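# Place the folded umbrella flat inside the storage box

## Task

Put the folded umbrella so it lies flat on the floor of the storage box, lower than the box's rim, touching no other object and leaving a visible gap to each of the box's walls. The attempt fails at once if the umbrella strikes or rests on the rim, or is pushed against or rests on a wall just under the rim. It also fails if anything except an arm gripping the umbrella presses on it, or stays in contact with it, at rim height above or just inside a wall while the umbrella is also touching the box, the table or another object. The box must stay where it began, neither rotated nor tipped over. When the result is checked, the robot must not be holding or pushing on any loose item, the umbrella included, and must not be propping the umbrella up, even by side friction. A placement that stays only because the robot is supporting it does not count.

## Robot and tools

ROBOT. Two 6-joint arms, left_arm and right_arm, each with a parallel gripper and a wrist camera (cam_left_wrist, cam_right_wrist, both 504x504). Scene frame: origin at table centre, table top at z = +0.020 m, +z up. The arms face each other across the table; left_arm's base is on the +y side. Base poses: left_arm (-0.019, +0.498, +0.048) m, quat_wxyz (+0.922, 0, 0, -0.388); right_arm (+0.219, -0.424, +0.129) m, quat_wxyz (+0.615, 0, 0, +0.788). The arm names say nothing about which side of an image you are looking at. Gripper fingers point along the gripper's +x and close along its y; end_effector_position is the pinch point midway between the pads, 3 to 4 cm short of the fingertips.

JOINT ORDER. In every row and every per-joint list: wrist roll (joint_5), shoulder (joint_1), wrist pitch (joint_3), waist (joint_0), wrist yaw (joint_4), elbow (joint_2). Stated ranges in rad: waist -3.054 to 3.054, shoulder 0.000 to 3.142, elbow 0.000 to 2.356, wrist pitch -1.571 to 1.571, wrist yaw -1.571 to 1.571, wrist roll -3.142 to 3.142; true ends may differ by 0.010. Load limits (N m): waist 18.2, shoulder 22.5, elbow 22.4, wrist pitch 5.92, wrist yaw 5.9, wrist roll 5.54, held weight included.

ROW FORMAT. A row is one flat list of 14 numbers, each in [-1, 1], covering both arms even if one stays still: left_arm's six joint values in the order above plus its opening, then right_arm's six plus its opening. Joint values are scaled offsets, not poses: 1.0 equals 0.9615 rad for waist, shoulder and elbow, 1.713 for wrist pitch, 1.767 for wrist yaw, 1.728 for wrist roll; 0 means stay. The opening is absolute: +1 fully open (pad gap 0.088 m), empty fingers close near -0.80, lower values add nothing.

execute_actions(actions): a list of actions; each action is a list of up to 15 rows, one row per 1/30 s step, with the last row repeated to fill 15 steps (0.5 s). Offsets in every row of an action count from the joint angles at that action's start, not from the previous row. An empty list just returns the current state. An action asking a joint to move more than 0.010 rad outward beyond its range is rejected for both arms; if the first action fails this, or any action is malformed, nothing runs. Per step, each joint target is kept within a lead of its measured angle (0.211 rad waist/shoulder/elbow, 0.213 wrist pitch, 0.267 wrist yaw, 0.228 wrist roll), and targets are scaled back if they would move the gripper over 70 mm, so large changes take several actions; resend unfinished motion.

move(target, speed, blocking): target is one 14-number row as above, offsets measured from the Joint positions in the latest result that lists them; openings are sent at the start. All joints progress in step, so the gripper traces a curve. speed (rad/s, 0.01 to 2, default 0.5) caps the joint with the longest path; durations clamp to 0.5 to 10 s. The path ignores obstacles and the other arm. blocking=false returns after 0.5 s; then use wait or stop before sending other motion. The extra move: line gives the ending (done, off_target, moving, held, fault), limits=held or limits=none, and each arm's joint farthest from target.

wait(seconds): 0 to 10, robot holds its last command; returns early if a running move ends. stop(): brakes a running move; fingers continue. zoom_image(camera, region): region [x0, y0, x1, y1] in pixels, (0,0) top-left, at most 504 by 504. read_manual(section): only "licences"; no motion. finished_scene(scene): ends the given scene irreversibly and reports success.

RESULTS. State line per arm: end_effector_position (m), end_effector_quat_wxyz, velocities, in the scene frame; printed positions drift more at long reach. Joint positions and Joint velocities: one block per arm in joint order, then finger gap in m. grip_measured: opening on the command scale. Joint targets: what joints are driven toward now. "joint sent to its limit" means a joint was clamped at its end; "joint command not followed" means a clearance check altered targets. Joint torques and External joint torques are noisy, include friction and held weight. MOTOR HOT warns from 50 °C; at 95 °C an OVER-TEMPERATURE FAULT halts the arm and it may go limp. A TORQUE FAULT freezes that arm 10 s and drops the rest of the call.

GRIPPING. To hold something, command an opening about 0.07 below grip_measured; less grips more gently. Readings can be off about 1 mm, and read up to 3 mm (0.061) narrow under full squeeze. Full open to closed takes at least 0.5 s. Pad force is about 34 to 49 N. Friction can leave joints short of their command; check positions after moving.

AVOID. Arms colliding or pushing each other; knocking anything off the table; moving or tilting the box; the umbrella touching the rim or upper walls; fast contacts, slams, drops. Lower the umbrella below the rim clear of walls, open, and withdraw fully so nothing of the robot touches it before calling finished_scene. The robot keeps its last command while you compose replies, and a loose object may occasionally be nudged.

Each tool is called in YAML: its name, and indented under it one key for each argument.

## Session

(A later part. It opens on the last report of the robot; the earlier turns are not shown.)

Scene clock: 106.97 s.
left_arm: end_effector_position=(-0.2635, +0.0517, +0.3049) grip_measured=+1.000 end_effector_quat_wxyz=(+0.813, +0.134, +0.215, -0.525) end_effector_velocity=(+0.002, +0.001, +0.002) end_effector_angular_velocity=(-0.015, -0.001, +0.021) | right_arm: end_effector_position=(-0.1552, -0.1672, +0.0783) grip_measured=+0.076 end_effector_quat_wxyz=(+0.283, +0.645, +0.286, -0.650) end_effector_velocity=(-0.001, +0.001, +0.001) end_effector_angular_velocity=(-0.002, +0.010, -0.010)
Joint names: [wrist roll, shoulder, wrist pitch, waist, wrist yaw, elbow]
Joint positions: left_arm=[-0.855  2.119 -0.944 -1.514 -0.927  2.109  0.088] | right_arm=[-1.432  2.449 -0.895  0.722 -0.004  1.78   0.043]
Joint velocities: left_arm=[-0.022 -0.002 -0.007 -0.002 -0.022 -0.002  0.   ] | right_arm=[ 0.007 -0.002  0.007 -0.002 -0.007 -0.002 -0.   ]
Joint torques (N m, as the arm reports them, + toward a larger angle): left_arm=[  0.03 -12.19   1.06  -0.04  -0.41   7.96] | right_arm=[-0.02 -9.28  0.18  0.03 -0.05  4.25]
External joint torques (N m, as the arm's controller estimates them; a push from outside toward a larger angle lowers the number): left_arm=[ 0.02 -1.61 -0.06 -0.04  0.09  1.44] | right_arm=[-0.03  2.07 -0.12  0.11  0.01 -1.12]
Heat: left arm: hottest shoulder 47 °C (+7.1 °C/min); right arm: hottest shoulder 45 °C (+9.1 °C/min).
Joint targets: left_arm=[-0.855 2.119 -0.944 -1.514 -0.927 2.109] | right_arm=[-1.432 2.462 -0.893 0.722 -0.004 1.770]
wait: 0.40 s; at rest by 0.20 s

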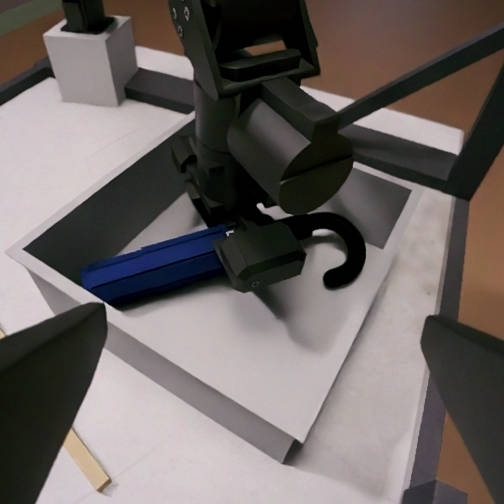

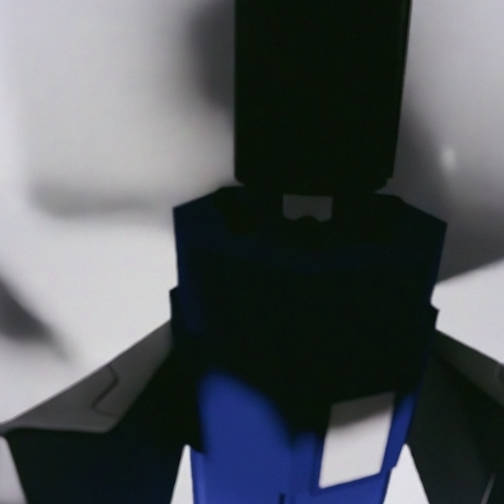

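execute_actions:
  actions:
    - [[0,0,0,0,0,0,1,0,0.0138,0.0015,0,0,-0.0106,-0.03],[0,0,0,0,0,0,1,0,0.0142,0.0019,0,0,-0.0109,-0.03],[0,0,0,0,0,0,1,0,0.0145,0.0022,0,0,-0.0111,-0.03],[0,0,0,0,0,0,1,0,0.0149,0.0025,0,0,-0.0113,-0.03],[0,0,0,0,0,0,1,0,0.0152,0.0028,0,0,-0.0115,-0.03],[0,0,0,0,0,0,1,0,0.0156,0.0032,0,0,-0.0118,-0.03],[0,0,0,0,0,0,1,0,0.0159,0.0035,0,0,-0.0120,-0.03],[0,0,0,0,0,0,1,0,0.0163,0.0038,0,0,-0.0122,-0.03],[0,0,0,0,0,0,1,0,0.0166,0.0041,0,0,-0.0124,-0.03],[0,0,0,0,0,0,1,0,0.0170,0.0045,0,0,-0.0127,-0.03],[0,0,0,0,0,0,1,0,0.0173,0.0048,0,0,-0.0129,-0.03],[0,0,0,0,0,0,1,0,0.0177,0.0051,0,0,-0.0131,-0.03],[0,0,0,0,0,0,1,0,0.0180,0.0054,0,0,-0.0133,-0.03],[0,0,0,0,0,0,1,0,0.0184,0.0058,0,0,-0.0136,-0.03],[0,0,0,0,0,0,1,0,0.0187,0.0061,0,0,-0.0138,-0.03]]

wait:
  seconds: 0.4

zoom_image:
  camera: "cam_left_wrist"
  region: [270, 170, 430, 330]

zoom_image:
  camera: "cam_left_wrist"
  region: [40, 200, 260, 350]

Scene clock: 108.63 s.
left_arm: end_effector_position=(-0.2635, +0.0517, +0.3049) grip_measured=+1.000 end_effector_quat_wxyz=(+0.813, +0.134, +0.215, -0.525) end_effector_velocity=(-0.002, +0.000, +0.000) end_effector_angular_velocity=(-0.009, +0.027, +0.004) | right_arm: end_effector_position=(-0.1557, -0.1668, +0.0772) grip_measured=+0.076 end_effector_quat_wxyz=(+0.283, +0.644, +0.287, -0.650) end_effector_velocity=(+0.002, +0.001, -0.003) end_effector_angular_velocity=(+0.005, -0.006, +0.005)
Joint names: [wrist roll, shoulder, wrist pitch, waist, wrist yaw, elbow]
Joint positions: left_arm=[-0.855  2.119 -0.944 -1.514 -0.927  2.109  0.088] | right_arm=[-1.432  2.45  -0.889  0.722 -0.004  1.779  0.043]
Joint velocities: left_arm=[-0.022 -0.002  0.007 -0.002  0.007 -0.002  0.   ] | right_arm=[-0.007  0.002  0.007 -0.002  0.007 -0.007  0.   ]
Joint torques (N m, as the arm reports them, + toward a larger angle): left_arm=[  0.02 -12.2    1.06  -0.02  -0.42   7.98] | right_arm=[-0.03 -9.13  0.23  0.03 -0.05  4.  ]
External joint torques (N m, as the arm's controller estimates them; a push from outside toward a larger angle lowers the number): left_arm=[ 0.01 -1.67 -0.05 -0.02  0.08  1.49] | right_arm=[-0.03  2.13 -0.06  0.04  0.01 -1.3 ]
Heat: left arm: hottest shoulder 47 °C (+7.0 °C/min); right arm: hottest shoulder 45 °C (+9.0 °C/min).
Joint targets: left_arm=[-0.855 2.119 -0.944 -1.514 -0.927 2.109] | right_arm=[-1.432 2.467 -0.885 0.722 -0.004 1.767]

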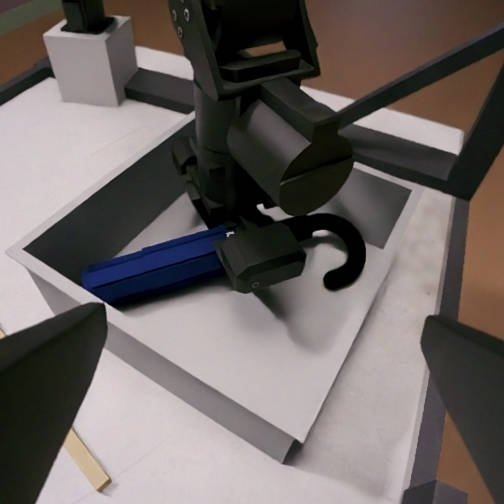

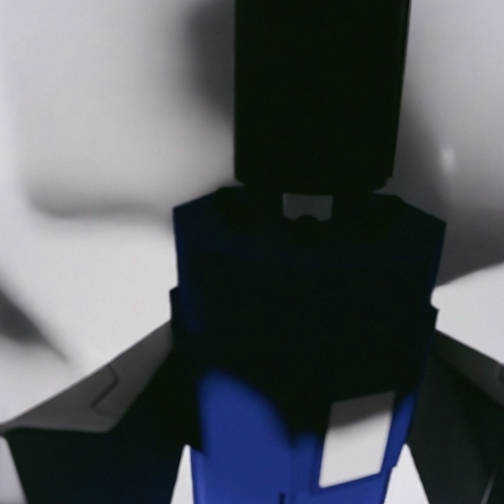

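Scene clock: 109.03 s.
left_arm: end_effector_position=(-0.2635, +0.0517, +0.3049) grip_measured=+1.000 end_effector_quat_wxyz=(+0.813, +0.134, +0.215, -0.525) end_effector_velocity=(+0.002, +0.003, -0.001) end_effector_angular_velocity=(+0.010, -0.013, +0.005) | right_arm: end_effector_position=(-0.1558, -0.1668, +0.0771) grip_measured=+0.076 end_effector_quat_wxyz=(+0.282, +0.644, +0.287, -0.650) end_effector_velocity=(-0.002, +0.001, +0.003) end_effector_angular_velocity=(+0.001, +0.014, +0.005)
Joint names: [wrist roll, shoulder, wrist pitch, waist, wrist yaw, elbow]
Joint positions: left_arm=[-0.855  2.119 -0.944 -1.514 -0.927  2.109  0.088] | right_arm=[-1.432  2.45  -0.888  0.722 -0.004  1.779  0.043]
Joint velocities: left_arm=[-0.007 -0.002 -0.022 -0.002 -0.007 -0.002  0.   ] | right_arm=[-0.007 -0.007  0.007 -0.002 -0.007 -0.002 -0.   ]
Joint torques (N m, as the arm reports them, + toward a larger angle): left_arm=[  0.03 -12.2    1.06  -0.03  -0.41   7.95] | right_arm=[-0.03 -9.21  0.24  0.04 -0.05  4.11]
External joint torques (N m, as the arm's controller estimates them; a push from outside toward a larger angle lowers the number): left_arm=[ 0.02 -1.72 -0.03 -0.04  0.09  1.52] | right_arm=[-0.03  2.22 -0.07 -0.02  0.02 -1.3 ]
Heat: left arm: hottest shoulder 47 °C (+7.1 °C/min); right arm: hottest shoulder 45 °C (+9.1 °C/min).
Joint targets: left_arm=[-0.855 2.119 -0.944 -1.514 -0.928 2.109] | right_arm=[-1.432 2.467 -0.885 0.722 -0.004 1.767]
wait: 0.40 s; at rest by 0.17 s

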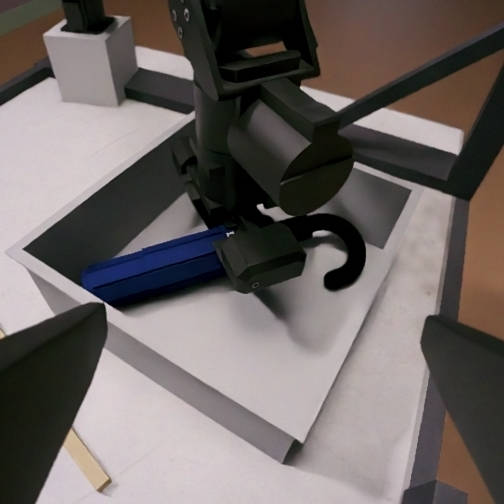

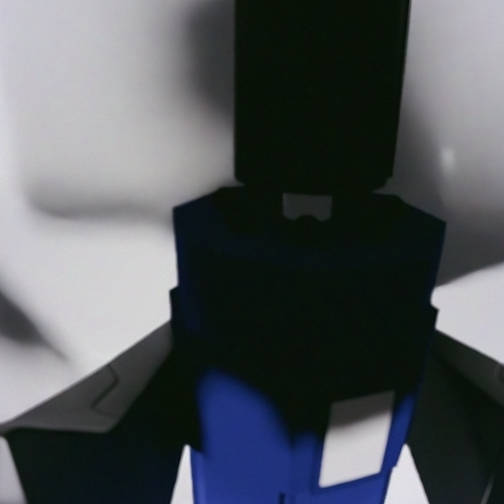

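Region (270, 170, 430, 330) of cam_left_wrist's 504x504 image, scaled by 3.150, with more detail than that image has.

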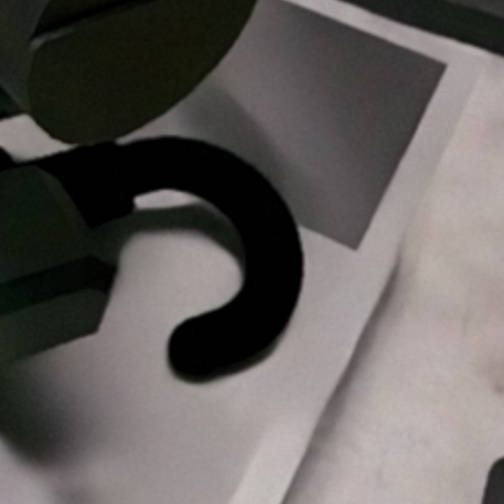

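Region (40, 200, 260, 350) of cam_left_wrist's 504x504 image, scaled by 2.291, with more detail than that image has; it fills the top 344 rows of this view, and the rest is white.

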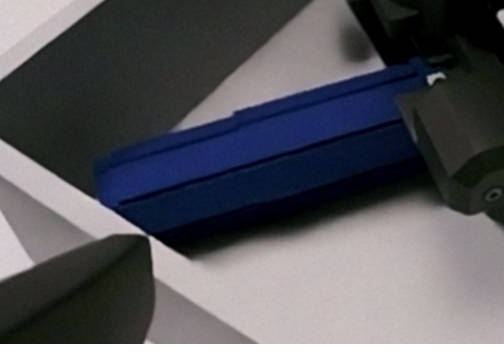

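execute_actions:
  actions:
    - [[0,0,0,0,0,0,1,0,0.0181,0.0018,0,0,-0.0127,-0.03],[0,0,0,0,0,0,1,0,0.0185,0.0018,0,0,-0.0130,-0.03],[0,0,0,0,0,0,1,0,0.0190,0.0018,0,0,-0.0132,-0.03],[0,0,0,0,0,0,1,0,0.0194,0.0018,0,0,-0.0134,-0.03],[0,0,0,0,0,0,1,0,0.0198,0.0018,0,0,-0.0137,-0.03],[0,0,0,0,0,0,1,0,0.0202,0.0018,0,0,-0.0139,-0.03],[0,0,0,0,0,0,1,0,0.0206,0.0018,0,0,-0.0141,-0.03],[0,0,0,0,0,0,1,0,0.0211,0.0018,0,0,-0.0144,-0.03],[0,0,0,0,0,0,1,0,0.0215,0.0018,0,0,-0.0146,-0.03],[0,0,0,0,0,0,1,0,0.0219,0.0018,0,0,-0.0148,-0.03],[0,0,0,0,0,0,1,0,0.0223,0.0018,0,0,-0.0151,-0.03],[0,0,0,0,0,0,1,0,0.0227,0.0018,0,0,-0.0153,-0.03],[0,0,0,0,0,0,1,0,0.0232,0.0018,0,0,-0.0155,-0.03],[0,0,0,0,0,0,1,0,0.0236,0.0018,0,0,-0.0158,-0.03],[0,0,0,0,0,0,1,0,0.0240,0.0018,0,0,-0.0160,-0.03]]

wait:
  seconds: 0.4

zoom_image:
  camera: "cam_left_wrist"
  region: [270, 170, 430, 330]

zoom_image:
  camera: "cam_left_wrist"
  region: [40, 200, 260, 350]

Scene clock: 110.70 s.
left_arm: end_effector_position=(-0.2635, +0.0517, +0.3049) grip_measured=+1.000 end_effector_quat_wxyz=(+0.813, +0.134, +0.215, -0.525) end_effector_velocity=(-0.001, -0.000, -0.001) end_effector_angular_velocity=(-0.014, +0.015, +0.013) | right_arm: end_effector_position=(-0.1555, -0.1670, +0.0762) grip_measured=+0.076 end_effector_quat_wxyz=(+0.283, +0.644, +0.287, -0.650) end_effector_velocity=(-0.005, -0.005, +0.001) end_effector_angular_velocity=(-0.026, +0.027, +0.010)
Joint names: [wrist roll, shoulder, wrist pitch, waist, wrist yaw, elbow]
Joint positions: left_arm=[-0.855  2.119 -0.944 -1.514 -0.927  2.109  0.088] | right_arm=[-1.432  2.452 -0.887  0.722 -0.004  1.777  0.043]
Joint velocities: left_arm=[-0.022  0.002  0.007 -0.002 -0.007 -0.002  0.   ] | right_arm=[-0.007 -0.002  0.007  0.002 -0.037 -0.002  0.   ]
Joint torques (N m, as the arm reports them, + toward a larger angle): left_arm=[  0.02 -12.19   1.06  -0.04  -0.42   7.97] | right_arm=[-0.03 -8.76  0.23  0.03 -0.05  3.79]
External joint torques (N m, as the arm's controller estimates them; a push from outside toward a larger angle lowers the number): left_arm=[ 0.01 -1.65 -0.05 -0.05  0.08  1.48] | right_arm=[-0.03  2.69 -0.09 -0.07  0.03 -1.63]
Heat: left arm: hottest shoulder 47 °C (+7.0 °C/min); right arm: hottest shoulder 46 °C (+10.0 °C/min).
Joint targets: left_arm=[-0.855 2.119 -0.944 -1.514 -0.927 2.109] | right_arm=[-1.432 2.473 -0.884 0.722 -0.004 1.763]

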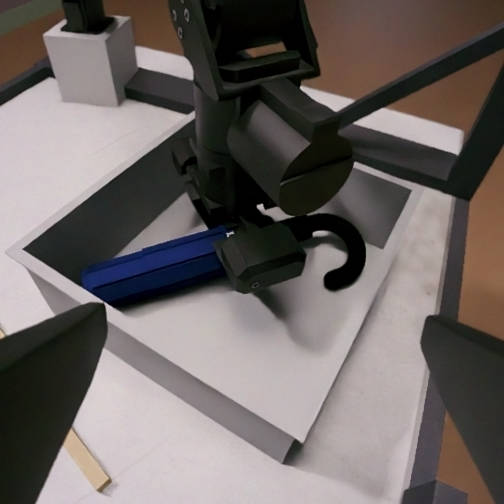

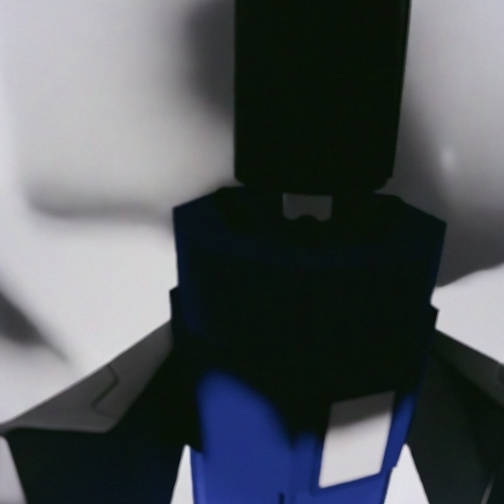

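Scene clock: 111.10 s.
left_arm: end_effector_position=(-0.2635, +0.0517, +0.3049) grip_measured=+1.000 end_effector_quat_wxyz=(+0.813, +0.134, +0.215, -0.525) end_effector_velocity=(-0.001, +0.002, -0.001) end_effector_angular_velocity=(+0.002, +0.017, +0.004) | right_arm: end_effector_position=(-0.1554, -0.1671, +0.0760) grip_measured=+0.076 end_effector_quat_wxyz=(+0.283, +0.644, +0.287, -0.650) end_effector_velocity=(-0.002, +0.002, +0.002) end_effector_angular_velocity=(+0.001, +0.014, -0.010)
Joint names: [wrist roll, shoulder, wrist pitch, waist, wrist yaw, elbow]
Joint positions: left_arm=[-0.855  2.119 -0.944 -1.514 -0.927  2.109  0.088] | right_arm=[-1.432  2.452 -0.887  0.722 -0.004  1.777  0.043]
Joint velocities: left_arm=[-0.022 -0.002 -0.007 -0.002  0.007 -0.002  0.   ] | right_arm=[ 0.007 -0.002  0.007 -0.002 -0.007  0.002 -0.   ]
Joint torques (N m, as the arm reports them, + toward a larger angle): left_arm=[  0.03 -12.19   1.06  -0.04  -0.41   7.97] | right_arm=[-0.03 -8.63  0.22  0.02 -0.05  3.78]
External joint torques (N m, as the arm's controller estimates them; a push from outside toward a larger angle lowers the number): left_arm=[ 0.02 -1.75 -0.04 -0.03  0.08  1.55] | right_arm=[-0.03  2.79 -0.1   0.01  0.02 -1.63]
Heat: left arm: hottest shoulder 47 °C (+7.1 °C/min); right arm: hottest shoulder 46 °C (+9.1 °C/min).
Joint targets: left_arm=[-0.855 2.119 -0.944 -1.514 -0.927 2.109] | right_arm=[-1.432 2.474 -0.885 0.722 -0.004 1.763]
wait: 0.40 s; at rest by 0.17 s

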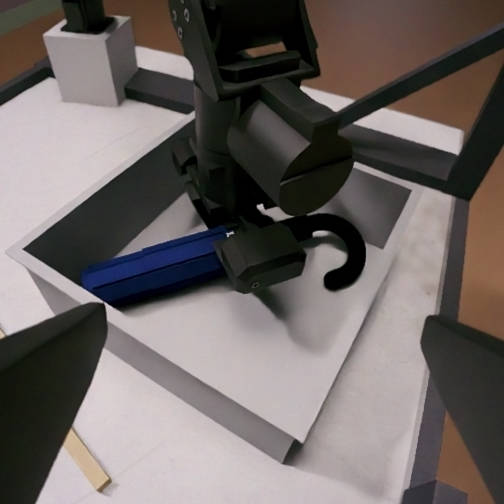

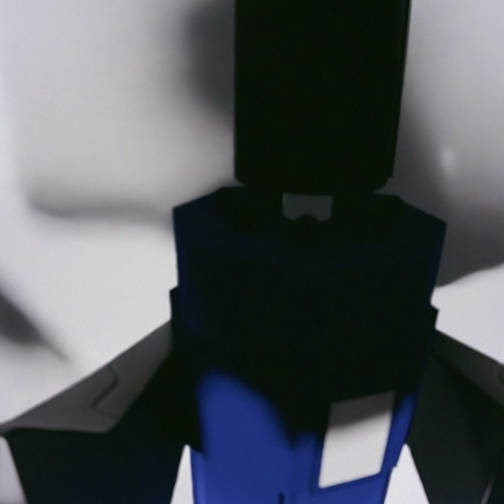

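Region (270, 170, 430, 330) of cam_left_wrist's 504x504 image, scaled by 3.150, with more detail than that image has.

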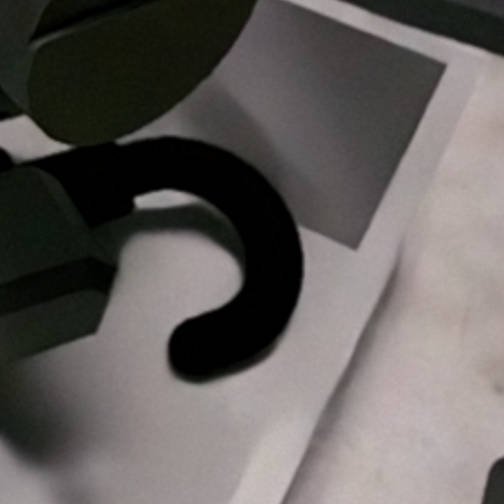

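Region (40, 200, 260, 350) of cam_left_wrist's 504x504 image, scaled by 2.291, with more detail than that image has; it fills the top 344 rows of this view, and the rest is white.

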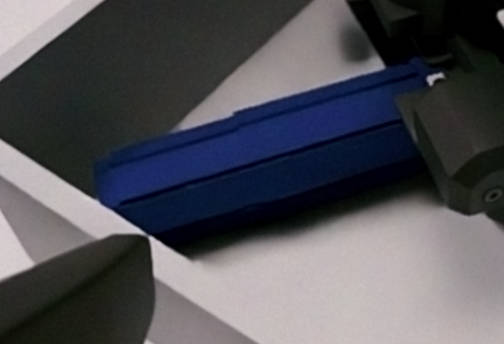

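execute_actions:
  actions:
    - [[0,0,0,0,0,0,1,0,0.020,0.001,0,0,-0.013,0.0],[0,0,0,0,0,0,1,0,0.018,0.001,0,0,-0.012,0.03],[0,0,0,0,0,0,1,0,0.016,0.001,0,0,-0.010,0.06],[0,0,0,0,0,0,1,0,0.014,0.001,0,0,-0.009,0.09],[0,0,0,0,0,0,1,0,0.012,0.001,0,0,-0.008,0.12],[0,0,0,0,0,0,1,0,0.010,0,0,0,-0.006,0.16],[0,0,0,0,0,0,1,0,0.008,0,0,0,-0.005,0.21],[0,0,0,0,0,0,1,0,0.006,0,0,0,-0.004,0.27],[0,0,0,0,0,0,1,0,0.004,0,0,0,-0.002,0.34],[0,0,0,0,0,0,1,0,0.002,0,0,0,-0.001,0.41],[0,0,0,0,0,0,1,0,0,0,0,0,0,0.48],[0,0,0,0,0,0,1,0,0,0,0,0,0,0.55],[0,0,0,0,0,0,1,0,0,0,0,0,0,0.61],[0,0,0,0,0,0,1,0,0,0,0,0,0,0.66],[0,0,0,0,0,0,1,0,0,0,0,0,0,0.7]]

Scene clock: 112.67 s.
left_arm: end_effector_position=(-0.2635, +0.0517, +0.3049) grip_measured=+1.000 end_effector_quat_wxyz=(+0.813, +0.134, +0.215, -0.525) end_effector_velocity=(+0.001, +0.002, +0.000) end_effector_angular_velocity=(-0.001, -0.004, +0.005) | right_arm: end_effector_position=(-0.1554, -0.1671, +0.0760) grip_measured=+0.529 end_effector_quat_wxyz=(+0.283, +0.644, +0.287, -0.650) end_effector_velocity=(+0.000, -0.003, +0.000) end_effector_angular_velocity=(-0.022, +0.006, -0.010)
Joint names: [wrist roll, shoulder, wrist pitch, waist, wrist yaw, elbow]
Joint positions: left_arm=[-0.855  2.119 -0.944 -1.514 -0.927  2.109  0.088] | right_arm=[-1.432  2.452 -0.887  0.722 -0.004  1.777  0.065]
Joint velocities: left_arm=[-0.007 -0.002 -0.007 -0.002 -0.007 -0.002  0.   ] | right_arm=[ 0.007 -0.002 -0.007 -0.002 -0.022 -0.002  0.077]
Joint torques (N m, as the arm reports them, + toward a larger angle): left_arm=[  0.02 -12.2    1.05  -0.03  -0.41   7.97] | right_arm=[ -0.03 -10.91   0.07   0.01  -0.05   5.3 ]
External joint torques (N m, as the arm's controller estimates them; a push from outside toward a larger angle lowers the number): left_arm=[ 0.01 -1.67 -0.06 -0.03  0.08  1.48] | right_arm=[-0.03  0.37 -0.21  0.09  0.01  0.  ]
Heat: left arm: hottest shoulder 48 °C (+8.0 °C/min); right arm: hottest shoulder 46 °C (+9.0 °C/min).
Joint targets: left_arm=[-0.855 2.119 -0.944 -1.514 -0.927 2.109] | right_arm=[-1.432 2.452 -0.887 0.722 -0.004 1.777]

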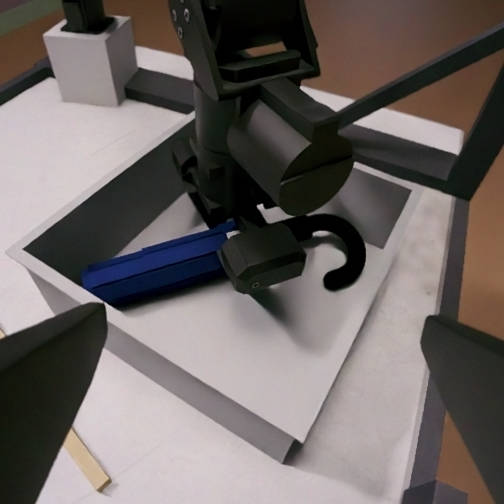

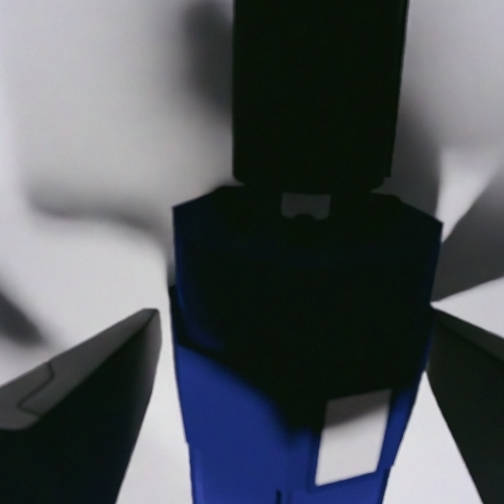

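execute_actions:
  actions:
    - [[0,0,0,0,0,0,1,0,-0.0099,-0.0020,0,0,0.0105,0.7],[0,0,0,0,0,0,1,0,-0.0186,-0.0067,0,0,0.0183,0.7],[0,0,0,0,0,0,1,0,-0.0254,-0.0130,0,0,0.0228,0.7],[0,0,0,0,0,0,1,0,-0.0339,-0.0213,0,0,0.0290,0.7],[0,0,0,0,0,0,1,0,-0.0435,-0.0311,0,0,0.0369,0.7],[0,0,0,0,0,0,1,0,-0.0538,-0.0422,0,0,0.0463,0.7],[0,0,0,0,0,0,1,0,-0.0641,-0.0541,0,0,0.0571,0.7],[0,0,0,0,0,0,1,0,-0.0741,-0.0663,0,0,0.0690,0.7],[0,0,0,0,0,0,1,0,-0.0834,-0.0786,0,0,0.0815,0.7],[0,0,0,0,0,0,1,0,-0.0918,-0.0903,0,0,0.0941,0.7],[0,0,0,0,0,0,1,0,-0.0990,-0.1011,0,0,0.1061,0.7],[0,0,0,0,0,0,1,0,-0.1048,-0.1104,0,0,0.1169,0.7],[0,0,0,0,0,0,1,0,-0.1091,-0.1177,0,0,0.1255,0.7],[0,0,0,0,0,0,1,0,-0.1118,-0.1224,0,0,0.1313,0.7],[0,0,0,0,0,0,1,0,-0.1127,-0.1241,0,0,0.1333,0.7]]

Scene clock: 116.93 s.
left_arm: end_effector_position=(-0.2635, +0.0517, +0.3049) grip_measured=+1.000 end_effector_quat_wxyz=(+0.813, +0.134, +0.215, -0.525) end_effector_velocity=(-0.001, +0.001, +0.003) end_effector_angular_velocity=(-0.031, +0.021, +0.023) | right_arm: end_effector_position=(-0.1573, -0.1658, +0.1360) grip_measured=+0.697 end_effector_quat_wxyz=(+0.281, +0.643, +0.289, -0.651) end_effector_velocity=(-0.024, +0.014, +0.167) end_effector_angular_velocity=(+0.098, +0.155, +0.010)
Joint names: [wrist roll, shoulder, wrist pitch, waist, wrist yaw, elbow]
Joint positions: left_arm=[-0.855  2.119 -0.944 -1.514 -0.927  2.109  0.088] | right_arm=[-1.432  2.368 -1.062  0.722 -0.004  1.875  0.073]
Joint velocities: left_arm=[-0.037 -0.002  0.007 -0.007 -0.022 -0.002  0.   ] | right_arm=[-0.007 -0.237 -0.315  0.002 -0.007  0.261 -0.   ]
Joint torques (N m, as the arm reports them, + toward a larger angle): left_arm=[  0.03 -12.18   1.06  -0.04  -0.42   7.96] | right_arm=[ -0.03 -11.5   -0.13   0.04  -0.05   6.61]
External joint torques (N m, as the arm's controller estimates them; a push from outside toward a larger angle lowers the number): left_arm=[ 0.02 -1.62 -0.04  0.03  0.08  1.48] | right_arm=[-0.03 -1.39 -0.38 -0.04  0.01  1.56]
Heat: left arm: hottest shoulder 48 °C (+8.1 °C/min); right arm: hottest shoulder 47 °C (+9.1 °C/min).
Joint targets: left_arm=[-0.855 2.119 -0.944 -1.514 -0.927 2.109] | right_arm=[-1.432 2.344 -1.100 0.722 -0.004 1.906]

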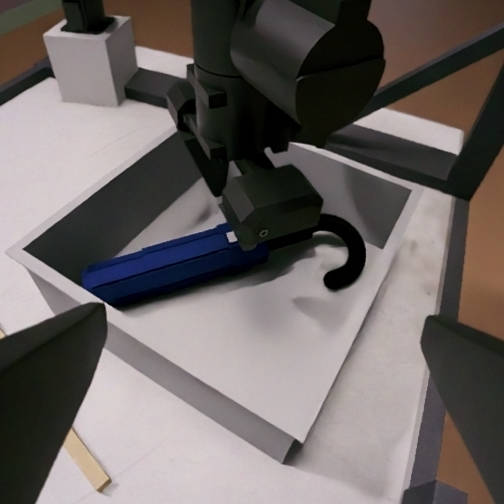

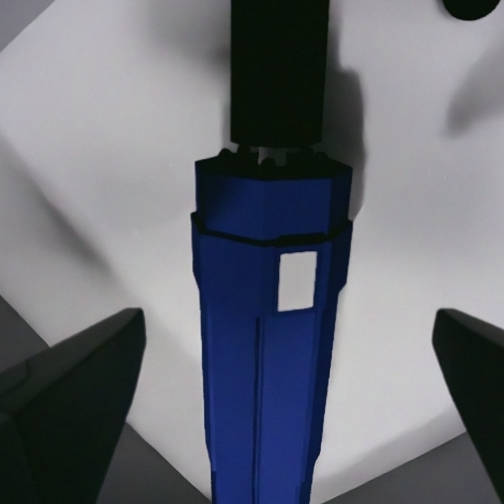

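move:
  target: [0,0,0,0,0,0,1,0,-0.104,-0.260,0,-0.096,0.3735,1]
  speed: 0.7

Scene clock: 120.43 s.
left_arm: end_effector_position=(-0.2635, +0.0517, +0.3049) grip_measured=+1.000 end_effector_quat_wxyz=(+0.813, +0.134, +0.215, -0.525) end_effector_velocity=(-0.002, +0.000, +0.002) end_effector_angular_velocity=(-0.008, +0.018, -0.003) | right_arm: end_effector_position=(-0.1591, -0.1949, +0.2653) grip_measured=+1.000 end_effector_quat_wxyz=(+0.312, +0.590, +0.257, -0.699) end_effector_velocity=(+0.002, -0.001, +0.003) end_effector_angular_velocity=(-0.005, +0.005, +0.019)
Joint names: [wrist roll, shoulder, wrist pitch, waist, wrist yaw, elbow]
Joint positions: left_arm=[-0.855  2.119 -0.944 -1.514 -0.927  2.109  0.088] | right_arm=[-1.432  2.274 -1.505  0.722 -0.171  2.223  0.088]
Joint velocities: left_arm=[-0.007 -0.002  0.007 -0.002  0.007  0.002  0.   ] | right_arm=[-0.022 -0.007 -0.007 -0.002 -0.007 -0.002  0.   ]
Joint torques (N m, as the arm reports them, + toward a larger angle): left_arm=[  0.02 -12.18   1.05  -0.03  -0.41   7.96] | right_arm=[ -0.03 -11.22  -0.06   0.03  -0.24   7.42]
External joint torques (N m, as the arm's controller estimates them; a push from outside toward a larger angle lowers the number): left_arm=[ 0.01 -1.67 -0.06 -0.02  0.08  1.5 ] | right_arm=[-0.03 -0.37 -0.37  0.09 -0.06  1.64]
Heat: left arm: hottest shoulder 49 °C (+9.1 °C/min); right arm: hottest shoulder 48 °C (+9.1 °C/min).
Joint targets: left_arm=[-0.855 2.119 -0.944 -1.514 -0.928 2.109] | right_arm=[-1.432 2.268 -1.508 0.722 -0.174 2.234]
move: off_target (right_arm); limits=none; left_arm: farthest joint: the waist, 0.000 radians from its target (0.000 radians at the start); right_arm: farthest joint: the elbow, 0.011 radians from its target (0.338 radians at the start)

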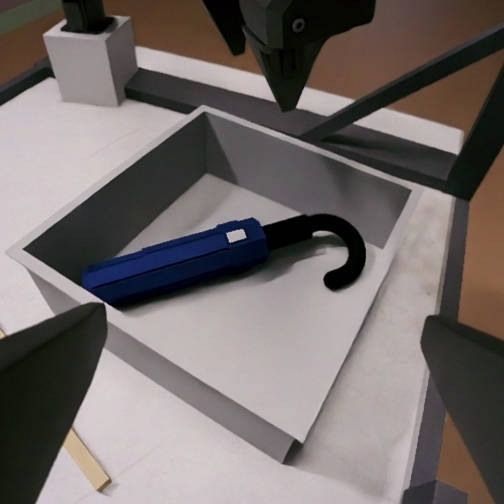

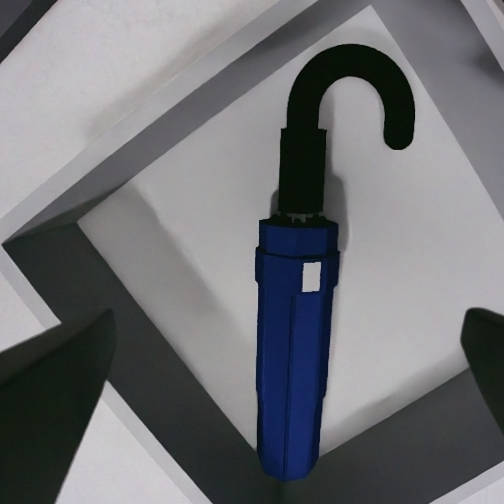

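zoom_image:
  camera: "cam_right_wrist"
  region: [260, 0, 460, 170]

zoom_image:
  camera: "cam_right_wrist"
  region: [200, 380, 380, 504]

Region (260, 0, 460, 170) of cam_right_wrist's 504x504 image, scaled by 2.520, with more detail than that image has; it fills the top 428 rows of this view, and the rest is white.

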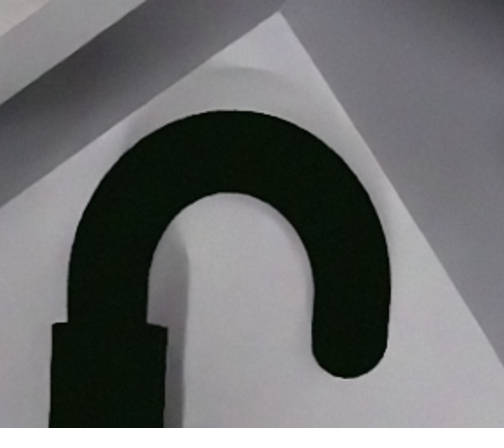

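Region (200, 380, 380, 504) of cam_right_wrist's 504x504 image, scaled by 2.800, with more detail than that image has; it fills the top 347 rows of this view, and the rest is white.

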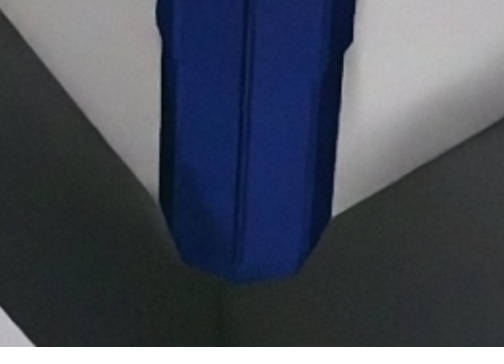

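finished_scene:
  scene: 2

The scene is finished: the task was done.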